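# Remove mat from pet tent and lay it flat

## Task

Pull the mat out of the pet tent and leave it lying flat on the table; it may be dropped into place. The tent must end up standing, with the corners of its floor resting on the tabletop. Both results must hold without the robot supporting anything. At the end, open the grippers and move the arms away.

## Robot and tools

Robot: two arms, left_arm and right_arm, each with six joints and a two-finger gripper. Joint order for every arm, in every command and every printed list: waist, shoulder, elbow, wrist pitch, wrist yaw, wrist roll. The arm names are labels only; they do not match the left or right of any image.

Scene frame: origin on the tabletop midway between the arms, +x out over the table, +z up, left_arm on the +y side. Each result prints, per arm, end_effector_position (metres) and end_effector_quat_wxyz in this frame; the printed position can be off, more so when the arm is stretched far. The gripper's fingers point along its own +z and spread along its own y; the reported point sits between the pads, about 1 cm short of the fingertips.

Command row: always 14 numbers even if one arm stays still. First left_arm: six absolute joint angles in radians, then its opening; then the same seven for right_arm. Joint angles are targets to reach, not offsets. Stated ranges (radians): waist -2.618 to 3.054, shoulder 0.000 to 3.142, elbow 0.000 to 3.142, wrist pitch -1.571 to 1.571, wrist yaw -1.571 to 1.571, wrist roll -2.094 to 2.094. True ends may differ by up to 0.036; a target beyond an end by more than 0.036 (and beyond the current angle) is rejected, and a target past the real end is clipped, sometimes with a "joint sent to its limit" note. Opening is a number from -1 (closed) to +1 (fully open), an absolute setting on the grip_measured scale.

execute_actions(actions): a list of actions; each action is a list of up to 15 rows, each row lasting one 1/30 s step; if fewer than 15 rows, the final one is repeated to fill the action. An empty list just returns the current state and images.

move(target, speed, blocking): target is one 14-number row of absolute joint angles and openings. All joints travel together so they finish at the same moment, giving curved gripper paths; the duration is clamped between 0.5 and 10 s. speed (rad/s, 0.01 to 2, default 0.5) caps the joint with the largest travel. Finger settings are applied immediately. Moves ignore obstacles and the other arm. blocking=false returns after 0.5 s while motion continues; then use wait or stop before sending anything else. The extra "move:" line reports the outcome (done, off_target, moving, held, fault), limits=held or limits=none, and each arm's joint furthest from target.

wait(seconds): 0 to 10; lets time pass with the last command held, ending early if a move finishes. stop: brakes a running move; needs braking room. zoom_image(camera, region): region [x0, y0, x1, y1] in pixels, at most 504x504, of the latest image from cam_head_left, cam_head_right, cam_high, cam_low, cam_left_wrist or cam_right_wrist (each 672x504). finished_scene(scene): ends the given scene permanently; call only once everything is settled and the arms are clear.

Results also list Joint positions and Joint velocities per arm (angles in radians plus finger opening in metres, 0.093 open to 0.000 closed), Joint targets (what joints are currently driven toward; resend these to hold still), and grip_measured. Per step, each joint's target is kept within a lead of its measured angle (waist 0.202, shoulder 0.258, elbow 0.238, wrist pitch 0.573, wrist yaw and roll 0.522 rad), and targets are scaled back if they would shift the gripper over 70 mm, so large changes take several actions; send the remainder if a motion stops short. Friction may leave a joint up to about 0.031 rad off, and tiny changes may do nothing. "joint command not followed" means a clearance check altered some joint targets.

Gripping: pads touch at about -0.94 on the grip scale, plus about 0.0208 per millimetre of object width; each gripper has a fixed reading bias up to 0.02. Setting below the contact value squeezes harder, up to roughly 50 to 62 N per pad (less for parts under about 5 mm). Keep sending the same closing value to keep hold. The metric opening may read 0 on thin held objects.

Cautions: do not knock rigid items off the table; loose objects may occasionally be nudged by outside disturbances. Avoid arm-to-arm collisions, fast impacts, hard pressing, drops and slips. Holding loads heats motors: MOTOR HOT from 75 °C, a 10 s arm stop at 90 °C, and at 100 °C the arm goes limp and falls; these appear as OVER-TEMPERATURE FAULT lines. The simulation keeps running while replies are composed, with the last command held. Prefer smooth, economical motion.

Each tool is called after "Call:" by a JSON object that holds its "op" and its "data".

## Session

Call:
{"op": "execute_actions", "data": {"actions": []}}

Scene clock: 0.00 s.
left_arm: end_effector_position=(+0.3605, +0.3697, +0.4049) grip_measured=+1.000 end_effector_quat_wxyz=(+0.706, -0.051, +0.704, +0.056) | right_arm: end_effector_position=(+0.3581, -0.3863, +0.4030) grip_measured=+0.982 end_effector_quat_wxyz=(+0.704, +0.063, +0.704, -0.070)
Joint names: [waist, shoulder, elbow, wrist pitch, wrist yaw, wrist roll]
Joint positions: left_arm=[-0.005  1.038  1.051 -0.009 -0.001  0.007  0.093] | right_arm=[ 0.008  1.035  1.044 -0.008 -0.005 -0.01   0.092]
Joint velocities: left_arm=[0.002 0.007 0.002 0.007 0.007 0.051 0.   ] | right_arm=[-0.012  0.002  0.007  0.051  0.051  0.007  0.   ]
Motor temperatures (°C, as the motors report them): left_arm=[19 16 19 17 17 19] | right_arm=[20 20 17 17 17 18]
Joint targets: left_arm=[-0.005 1.038 1.051 -0.009 -0.001 0.007] | right_arm=[0.008 1.035 1.044 -0.008 -0.005 -0.010]

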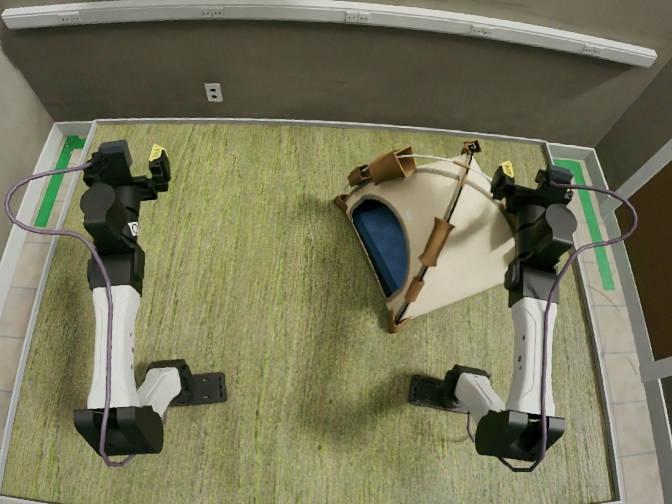

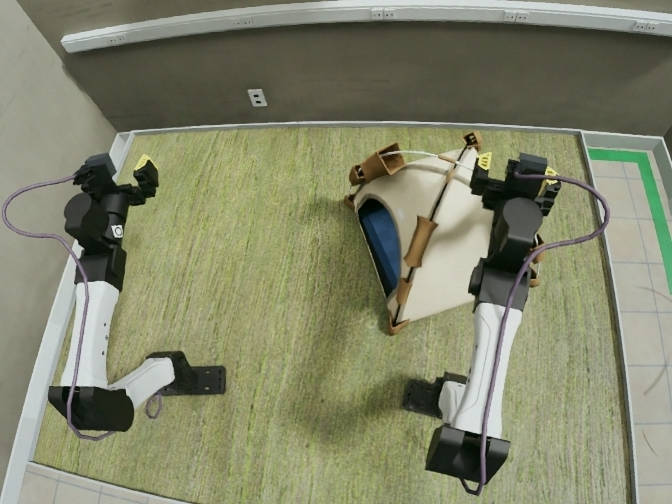

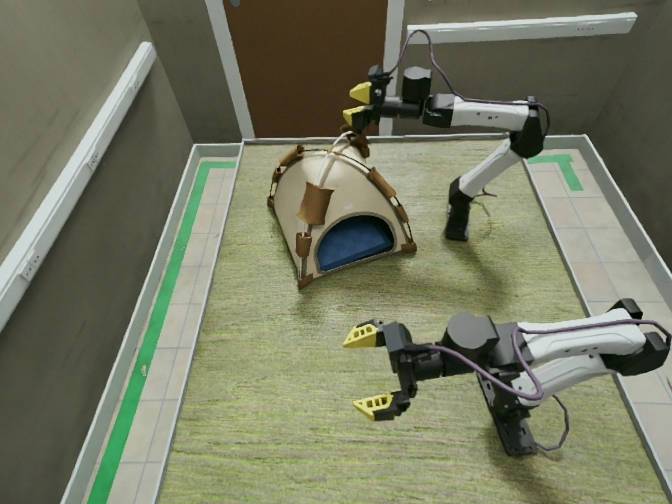

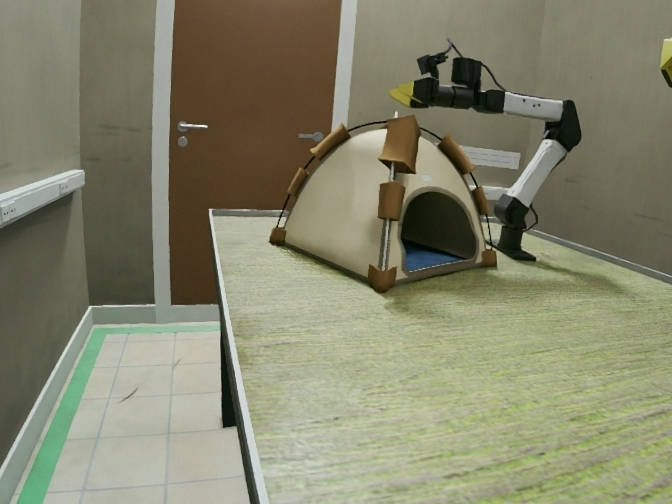

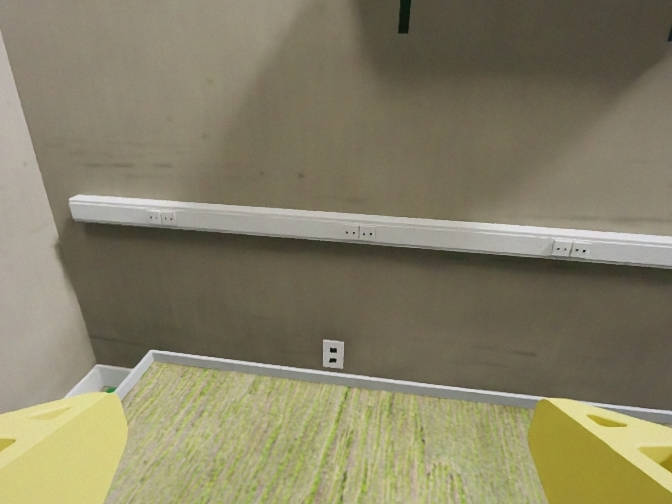

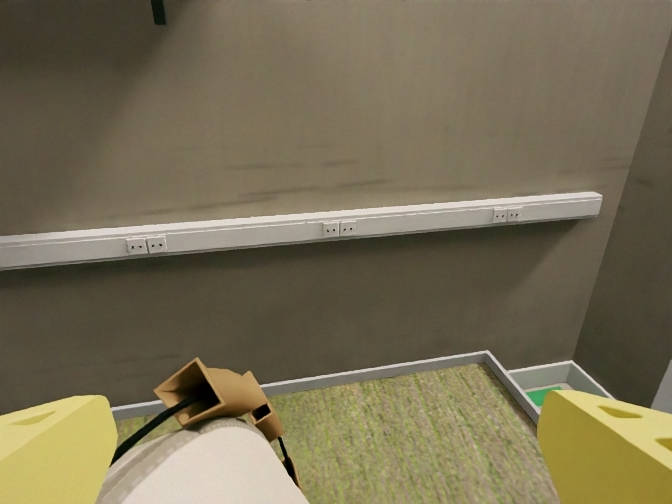

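Call:
{"op": "move", "data": {"target": [-0.6,1.038,1.051,-0.6,0,0,1,0.008,1.035,1.044,-0.008,-0.005,-0.01,1], "speed": 1}}

Call:
{"op": "move", "data": {"target": [-0.6,1.5,1.051,-0.6,0.5,0,1,0.008,1.035,1.044,-0.008,-0.005,-0.01,1], "speed": 1}}

Call:
{"op": "zoom_image", "data": {"camera": "cam_high", "region": [240,120,480,320]}}

Scene clock: 2.37 s.
left_arm: end_effector_position=(+0.2943, +0.1727, +0.2722) grip_measured=+1.000 end_effector_quat_wxyz=(+0.467, +0.194, +0.857, -0.103) | right_arm: end_effector_position=(+0.3581, -0.3863, +0.4030) grip_measured=+0.982 end_effector_quat_wxyz=(+0.704, +0.063, +0.704, -0.070)
Joint names: [waist, shoulder, elbow, wrist pitch, wrist yaw, wrist roll]
Joint positions: left_arm=[-0.59   1.038  1.051 -0.587  0.003  0.007  0.093] | right_arm=[ 0.008  1.035  1.044 -0.008 -0.005 -0.01   0.092]
Joint velocities: left_arm=[-0.007 -0.002 -0.002  0.007 -0.007 -0.022  0.   ] | right_arm=[-0.017 -0.007 -0.002 -0.051 -0.022 -0.022 -0.001]
Motor temperatures (°C, as the motors report them): left_arm=[19 17 20 18 17 19] | right_arm=[20 20 18 17 17 18]
Joint targets: left_arm=[-0.600 1.038 1.051 -0.600 0.000 0.000] | right_arm=[0.008 1.035 1.044 -0.008 -0.005 -0.010]
move: done; limits=none; left_arm: farthest joint: the wrist pitch, 0.013 radians from its target (0.591 radians at the start); right_arm: farthest joint: the waist, 0.000 radians from its target (0.000 radians at the start)

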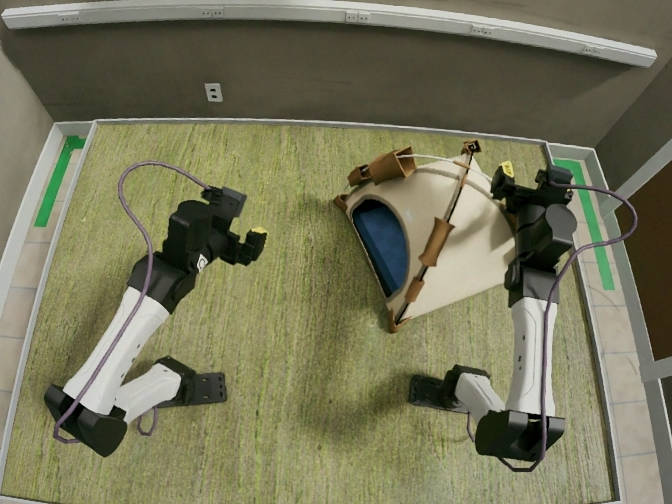

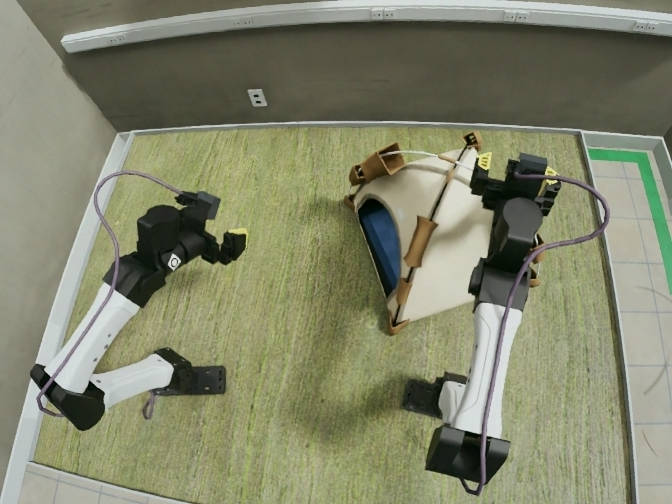

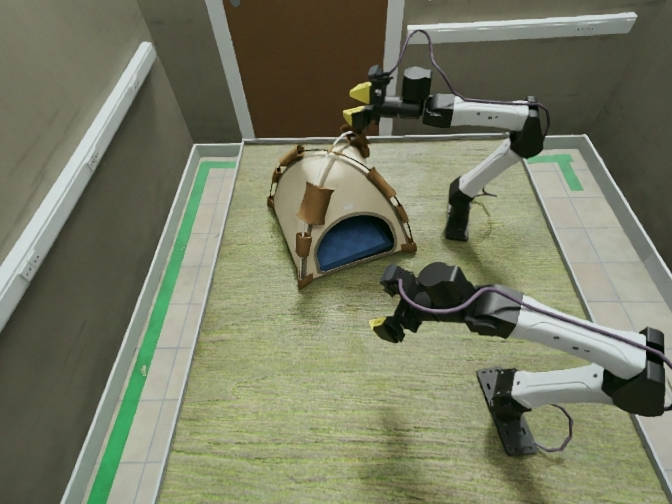

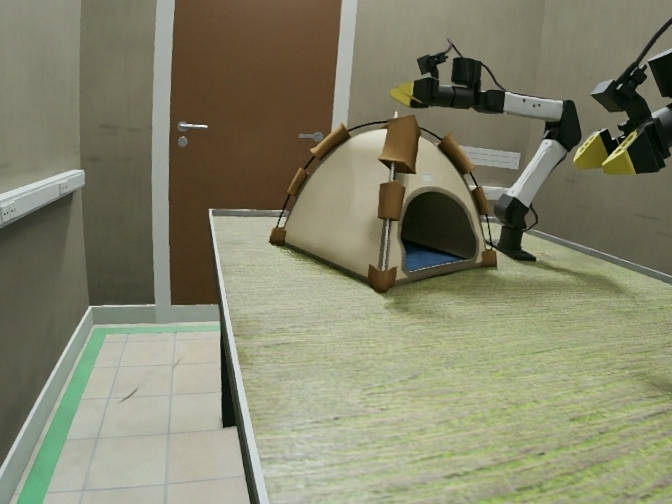

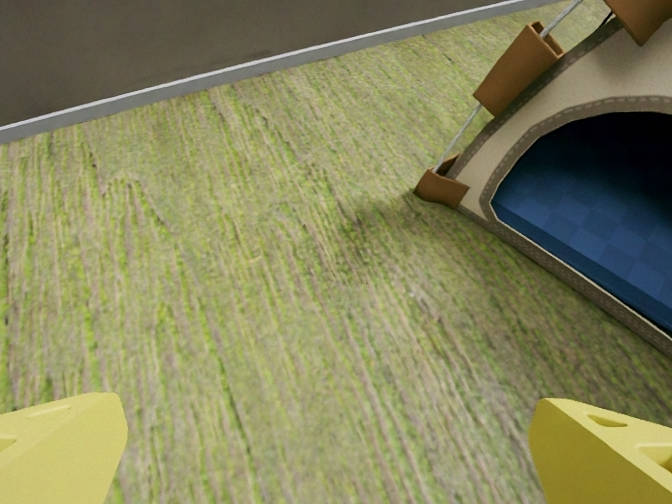

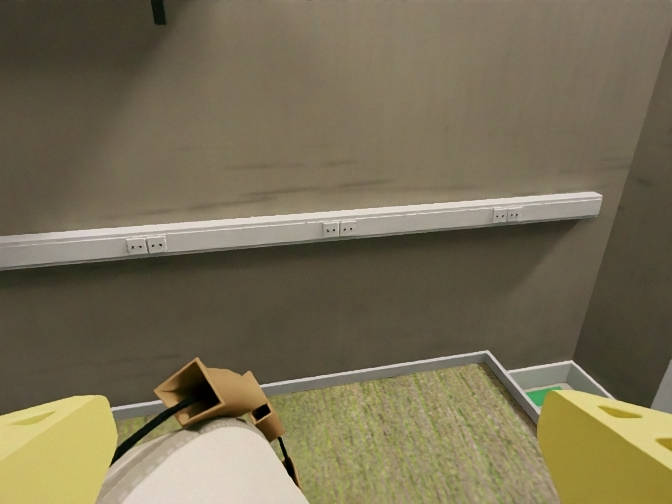

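Scene clock: 3.77 s.
left_arm: end_effector_position=(+0.2849, +0.0899, +0.1324) grip_measured=+1.000 end_effector_quat_wxyz=(+0.197, +0.268, +0.899, -0.283) | right_arm: end_effector_position=(+0.3581, -0.3863, +0.4030) grip_measured=+0.982 end_effector_quat_wxyz=(+0.704, +0.063, +0.704, -0.070)
Joint names: [waist, shoulder, elbow, wrist pitch, wrist yaw, wrist roll]
Joint positions: left_arm=[-0.59   1.5    1.051 -0.594  0.492  0.007  0.093] | right_arm=[ 0.008  1.035  1.044 -0.008 -0.005 -0.01   0.092]
Joint velocities: left_arm=[-0.012 -0.007 -0.007 -0.022 -0.051 -0.066  0.   ] | right_arm=[-0.002 -0.007  0.002 -0.007 -0.037  0.022  0.   ]
Motor temperatures (°C, as the motors report them): left_arm=[19 17 20 18 17 19] | right_arm=[20 20 18 18 17 18]
Joint targets: left_arm=[-0.600 1.500 1.051 -0.600 0.500 -0.000] | right_arm=[0.008 1.035 1.044 -0.008 -0.005 -0.010]
move: done; limits=none; left_arm: farthest joint: the waist, 0.010 radians from its target (0.010 radians at the start); right_arm: farthest joint: the waist, 0.000 radians from its target (0.000 radians at the start)

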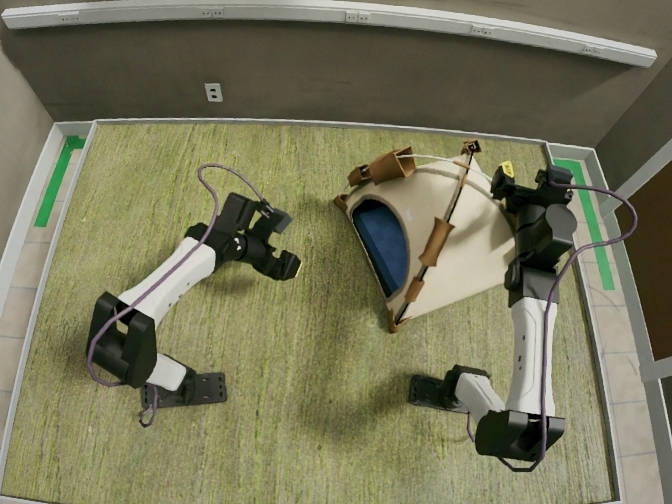

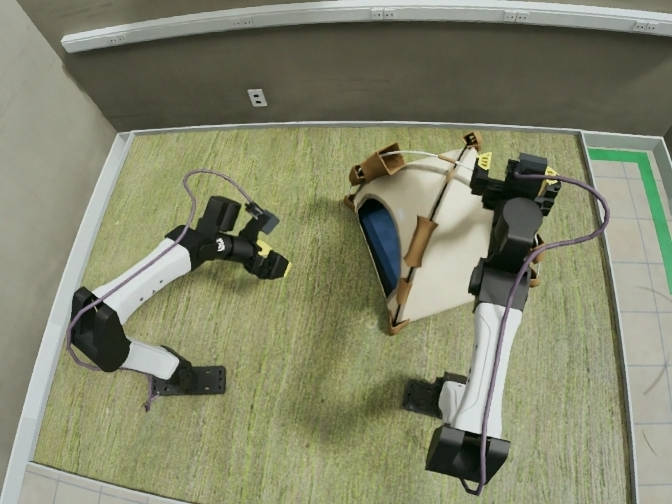

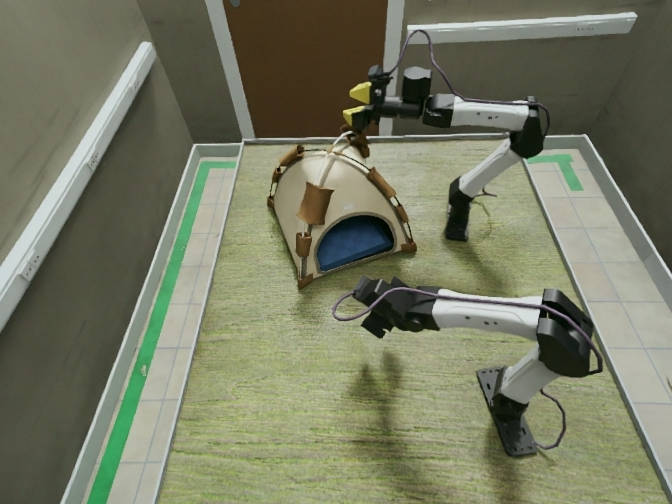

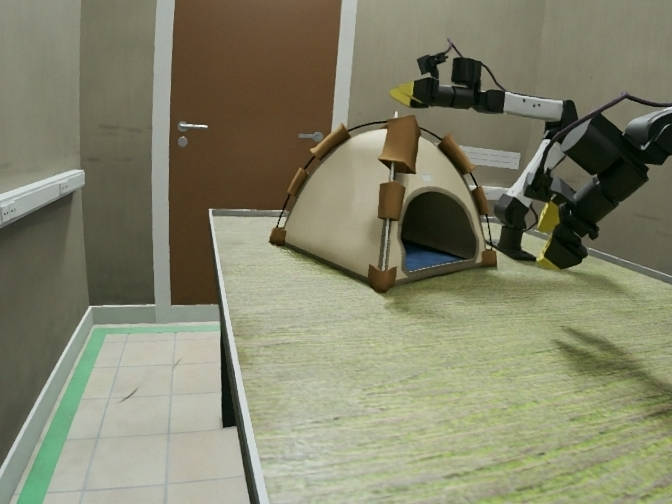

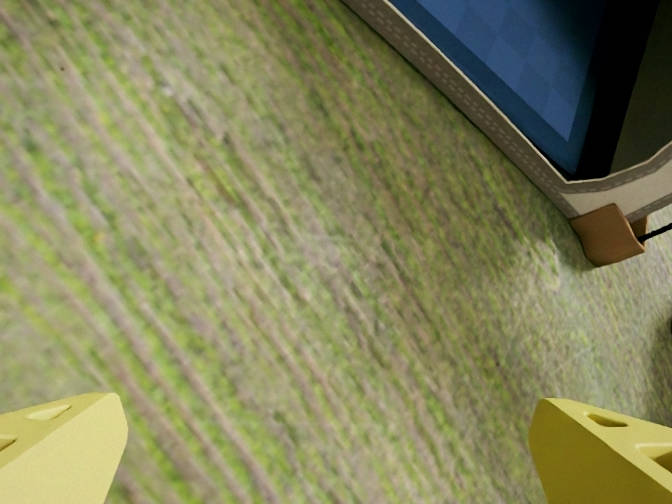

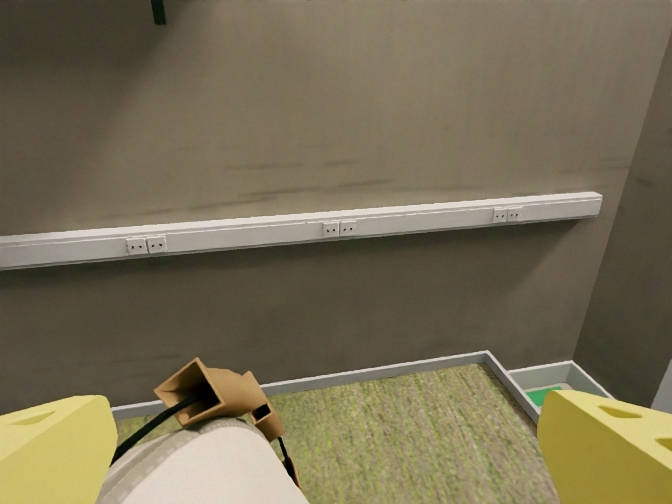

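Region (240, 120, 480, 320) of cam_high's 672x504 image, scaled by 2.100, with more detail than that image has.

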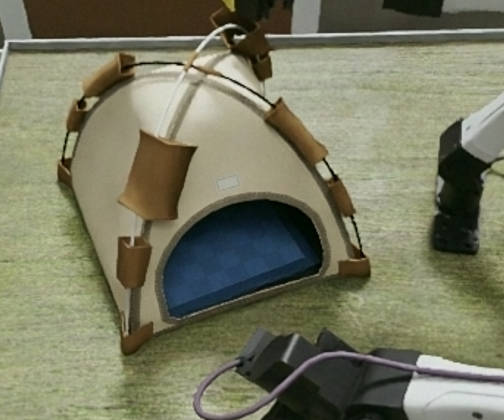

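Call:
{"op": "move", "data": {"target": [-0.98,1.548,0.927,-0.08,0.25,0,1,0.008,1.035,1.044,-0.008,-0.005,-0.01,1], "speed": 1}}

Scene clock: 8.40 s.
left_arm: end_effector_position=(+0.2539, -0.0292, +0.1380) grip_measured=+1.000 end_effector_quat_wxyz=(+0.339, +0.411, +0.802, -0.272) | right_arm: end_effector_position=(+0.3581, -0.3863, +0.4030) grip_measured=+0.982 end_effector_quat_wxyz=(+0.704, +0.063, +0.704, -0.070)
Joint names: [waist, shoulder, elbow, wrist pitch, wrist yaw, wrist roll]
Joint positions: left_arm=[-0.974  1.539  0.947 -0.108  0.256  0.007  0.093] | right_arm=[ 0.008  1.035  1.044 -0.008 -0.005 -0.01   0.092]
Joint velocities: left_arm=[ 0.002  0.002 -0.007  0.066 -0.022 -0.022  0.   ] | right_arm=[-0.032  0.002  0.002 -0.007 -0.022 -0.037 -0.002]
Motor temperatures (°C, as the motors report them): left_arm=[19 17 21 19 17 19] | right_arm=[20 21 19 19 17 18]
Joint targets: left_arm=[-0.980 1.548 0.927 -0.080 0.250 -0.000] | right_arm=[0.008 1.035 1.044 -0.008 -0.005 -0.010]
move: off_target (left_arm); limits=none; left_arm: farthest joint: the wrist pitch, 0.028 radians from its target (0.514 radians at the start); right_arm: farthest joint: the waist, 0.000 radians from its target (0.000 radians at the start)

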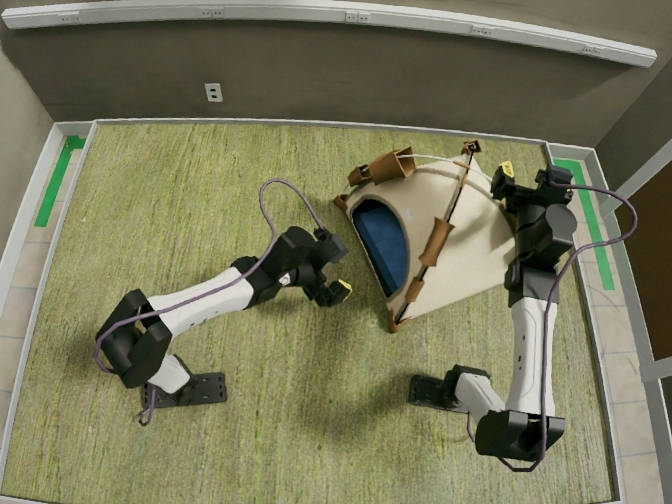

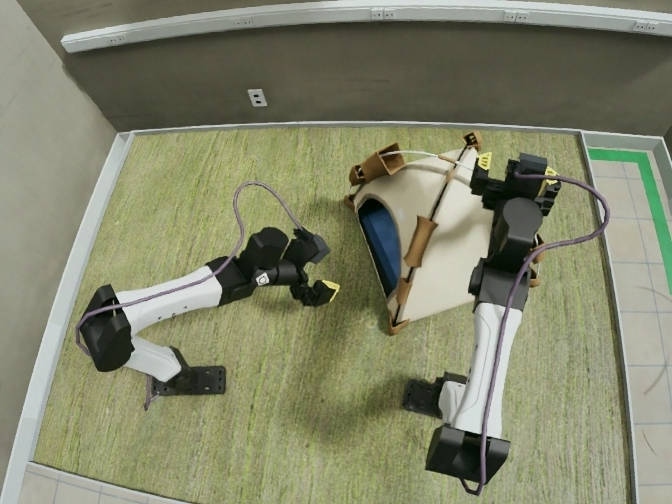

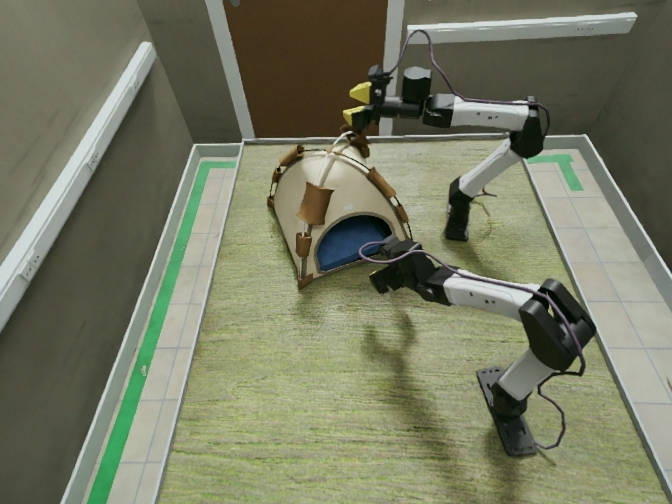

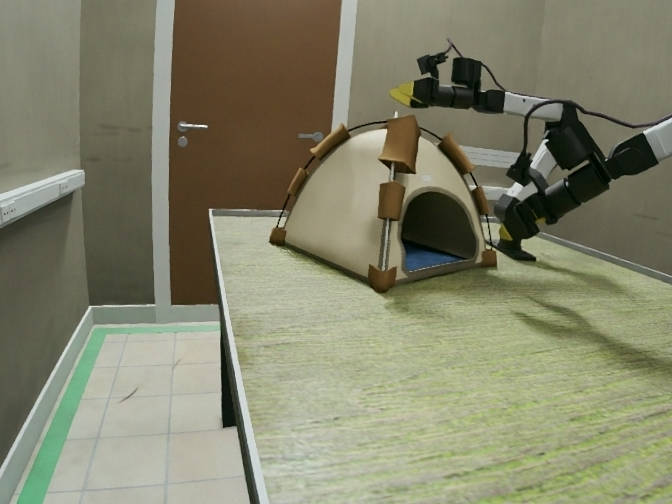

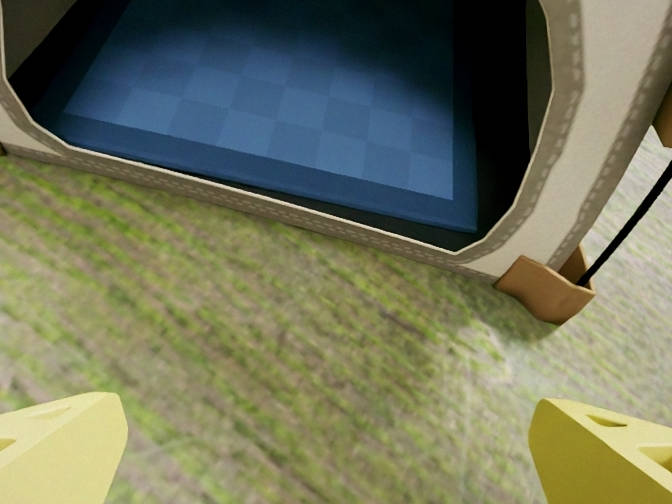

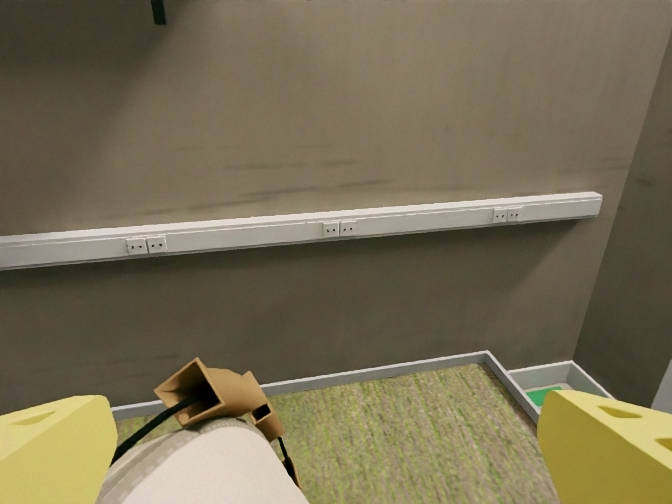

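Call:
{"op": "move", "data": {"target": [-1.08,2.27,1.81,-0.44,0,0,0.6,0.008,1.035,1.044,-0.008,-0.005,-0.01,1], "speed": 0.7}}

Scene clock: 11.27 s.
left_arm: end_effector_position=(+0.3451, -0.1481, +0.0615) grip_measured=+0.603 end_effector_quat_wxyz=(+0.288, +0.423, +0.847, -0.144) | right_arm: end_effector_position=(+0.3581, -0.3863, +0.4030) grip_measured=+0.982 end_effector_quat_wxyz=(+0.704, +0.063, +0.704, -0.070)
Joint names: [waist, shoulder, elbow, wrist pitch, wrist yaw, wrist roll]
Joint positions: left_arm=[-1.071  2.268  1.778 -0.426  0.007  0.007  0.074] | right_arm=[ 0.008  1.035  1.044 -0.008 -0.005 -0.01   0.092]
Joint velocities: left_arm=[ 0.002 -0.002 -0.002 -0.007 -0.066 -0.022 -0.001] | right_arm=[ 0.027 -0.012 -0.002  0.022  0.022  0.022 -0.001]
Motor temperatures (°C, as the motors report them): left_arm=[19 18 21 19 17 19] | right_arm=[20 21 19 20 17 18]
Joint targets: left_arm=[-1.080 2.270 1.810 -0.440 -0.000 0.000] | right_arm=[0.008 1.035 1.044 -0.008 -0.005 -0.010]
move: off_target (left_arm); limits=none; left_arm: farthest joint: the elbow, 0.032 radians from its target (0.863 radians at the start); right_arm: farthest joint: the waist, 0.000 radians from its target (0.000 radians at the start)

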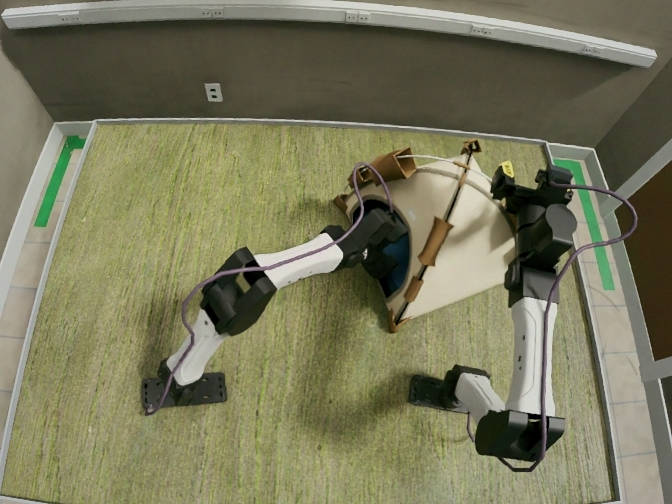

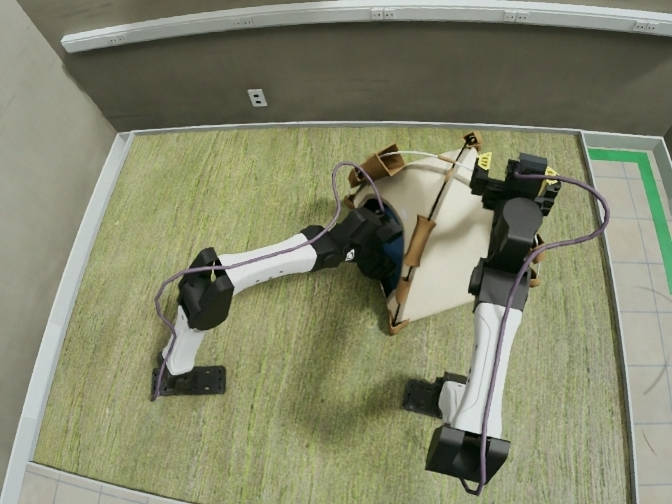

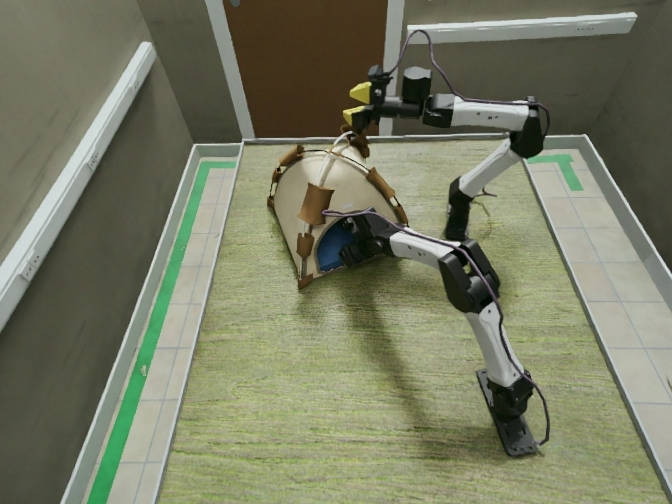

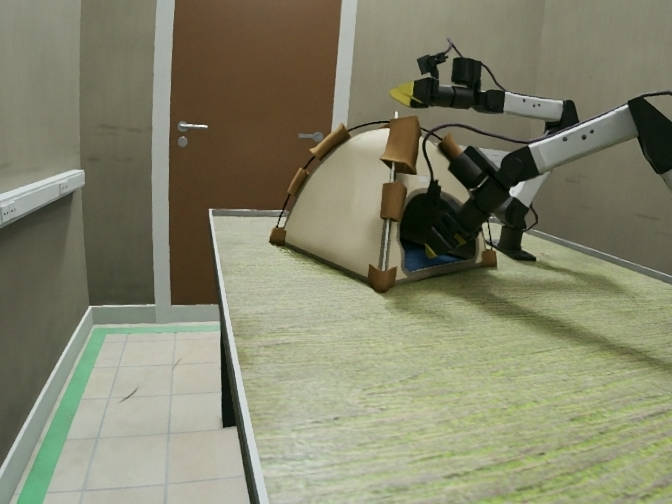

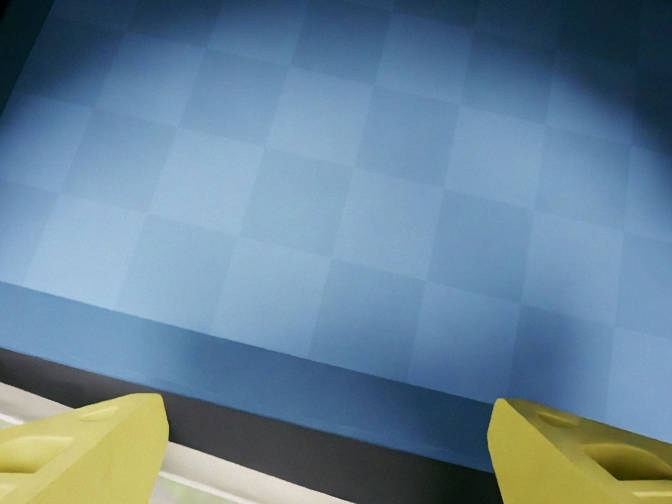

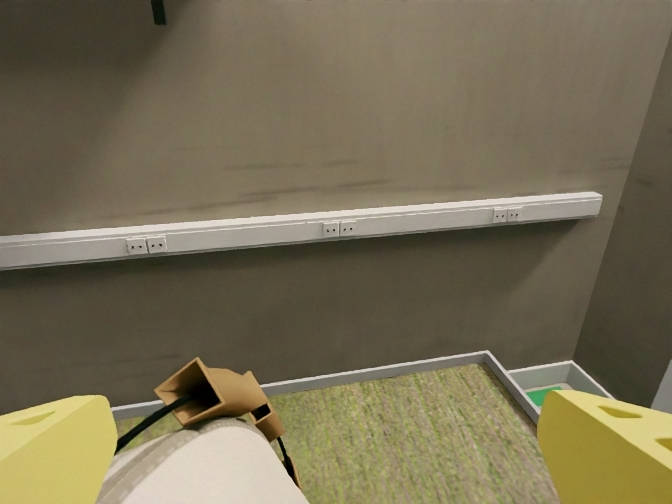

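Call:
{"op": "move", "data": {"target": [-1.08,2.5,2.065,-0.43,0,0,0.6,0.008,1.035,1.044,-0.008,-0.005,-0.01,1], "speed": 0.4}}

Scene clock: 12.97 s.
left_arm: end_effector_position=(+0.3754, -0.1872, +0.0342) grip_measured=+0.603 end_effector_quat_wxyz=(+0.304, +0.420, +0.842, -0.151) | right_arm: end_effector_position=(+0.3581, -0.3863, +0.4030) grip_measured=+0.982 end_effector_quat_wxyz=(+0.704, +0.063, +0.704, -0.070)
Joint names: [waist, shoulder, elbow, wrist pitch, wrist yaw, wrist roll]
Joint positions: left_arm=[-1.071  2.489  2.038 -0.428  0.005  0.007  0.074] | right_arm=[ 0.008  1.035  1.044 -0.008 -0.005 -0.01   0.092]
Joint velocities: left_arm=[0.002 0.012 0.012 0.037 0.051 0.007 0.001] | right_arm=[-0.012  0.012 -0.012 -0.007 -0.007  0.022  0.   ]
Motor temperatures (°C, as the motors report them): left_arm=[19 19 22 19 17 19] | right_arm=[20 21 20 20 17 18]
Joint targets: left_arm=[-1.080 2.500 2.065 -0.430 -0.000 0.000] | right_arm=[0.008 1.035 1.044 -0.008 -0.005 -0.010]
move: off_target (left_arm); limits=none; left_arm: farthest joint: the elbow, 0.027 radians from its target (0.287 radians at the start); right_arm: farthest joint: the waist, 0.000 radians from its target (0.000 radians at the start)

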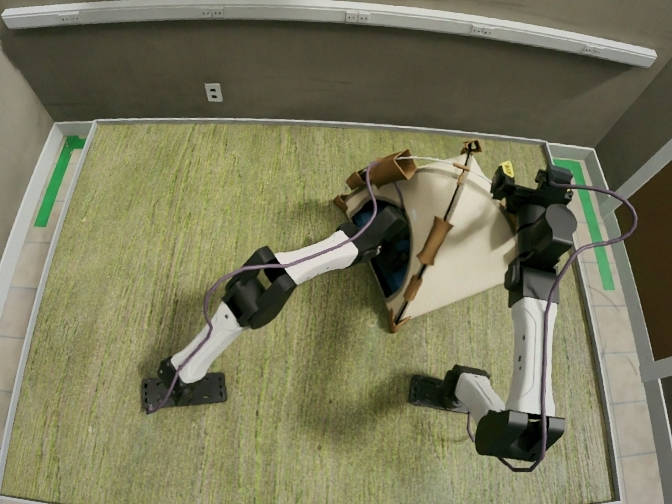

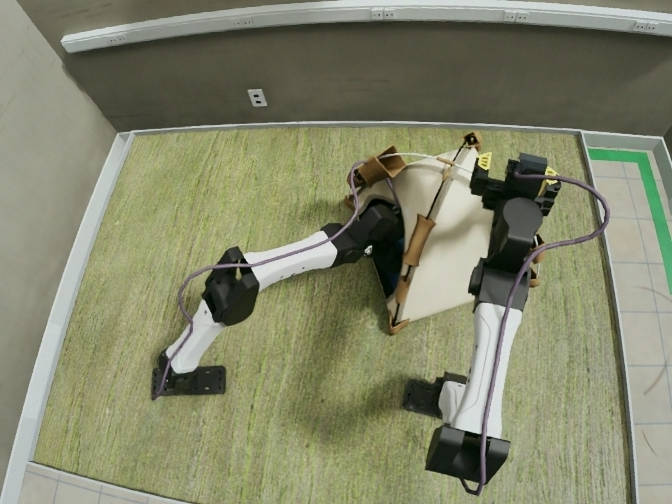

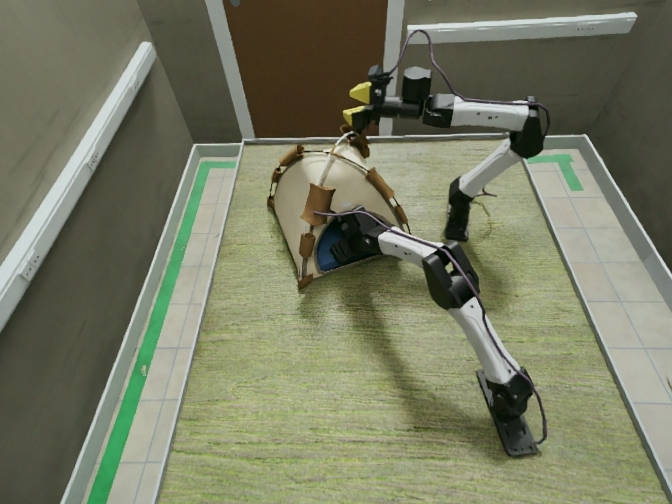

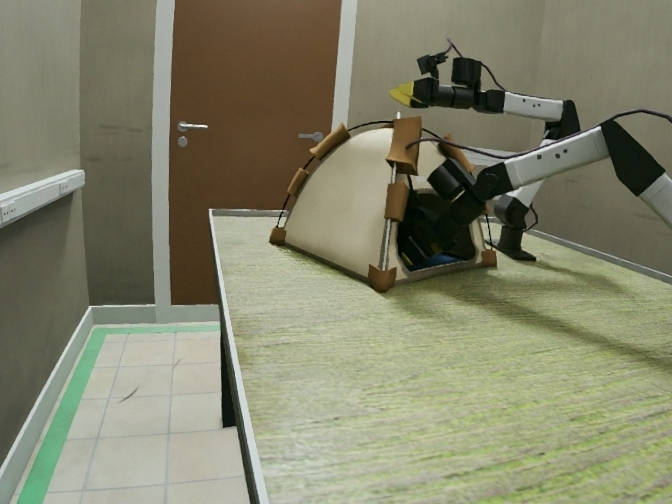

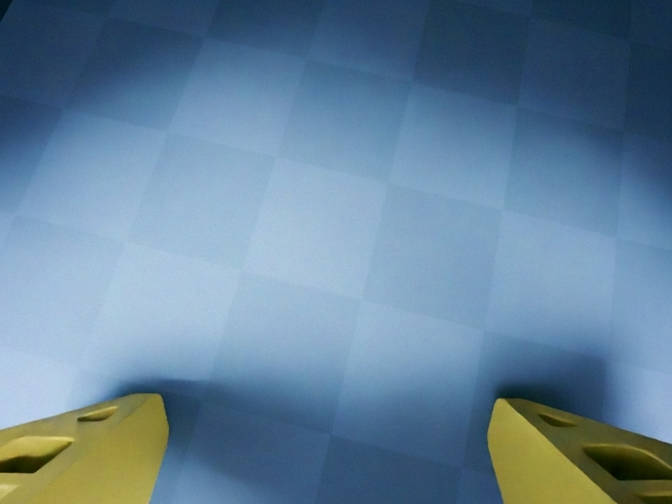

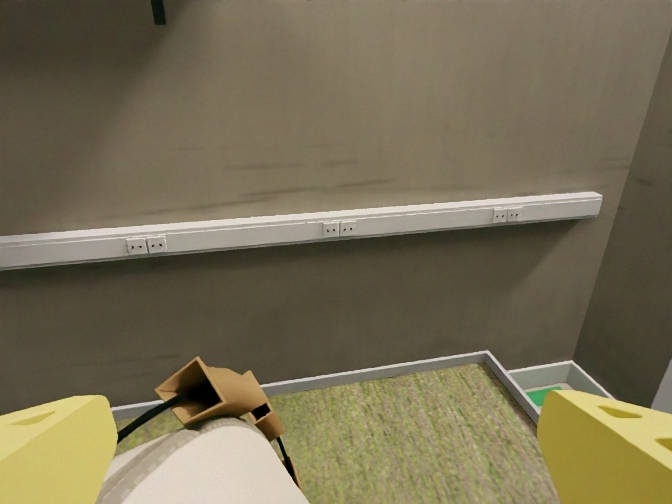

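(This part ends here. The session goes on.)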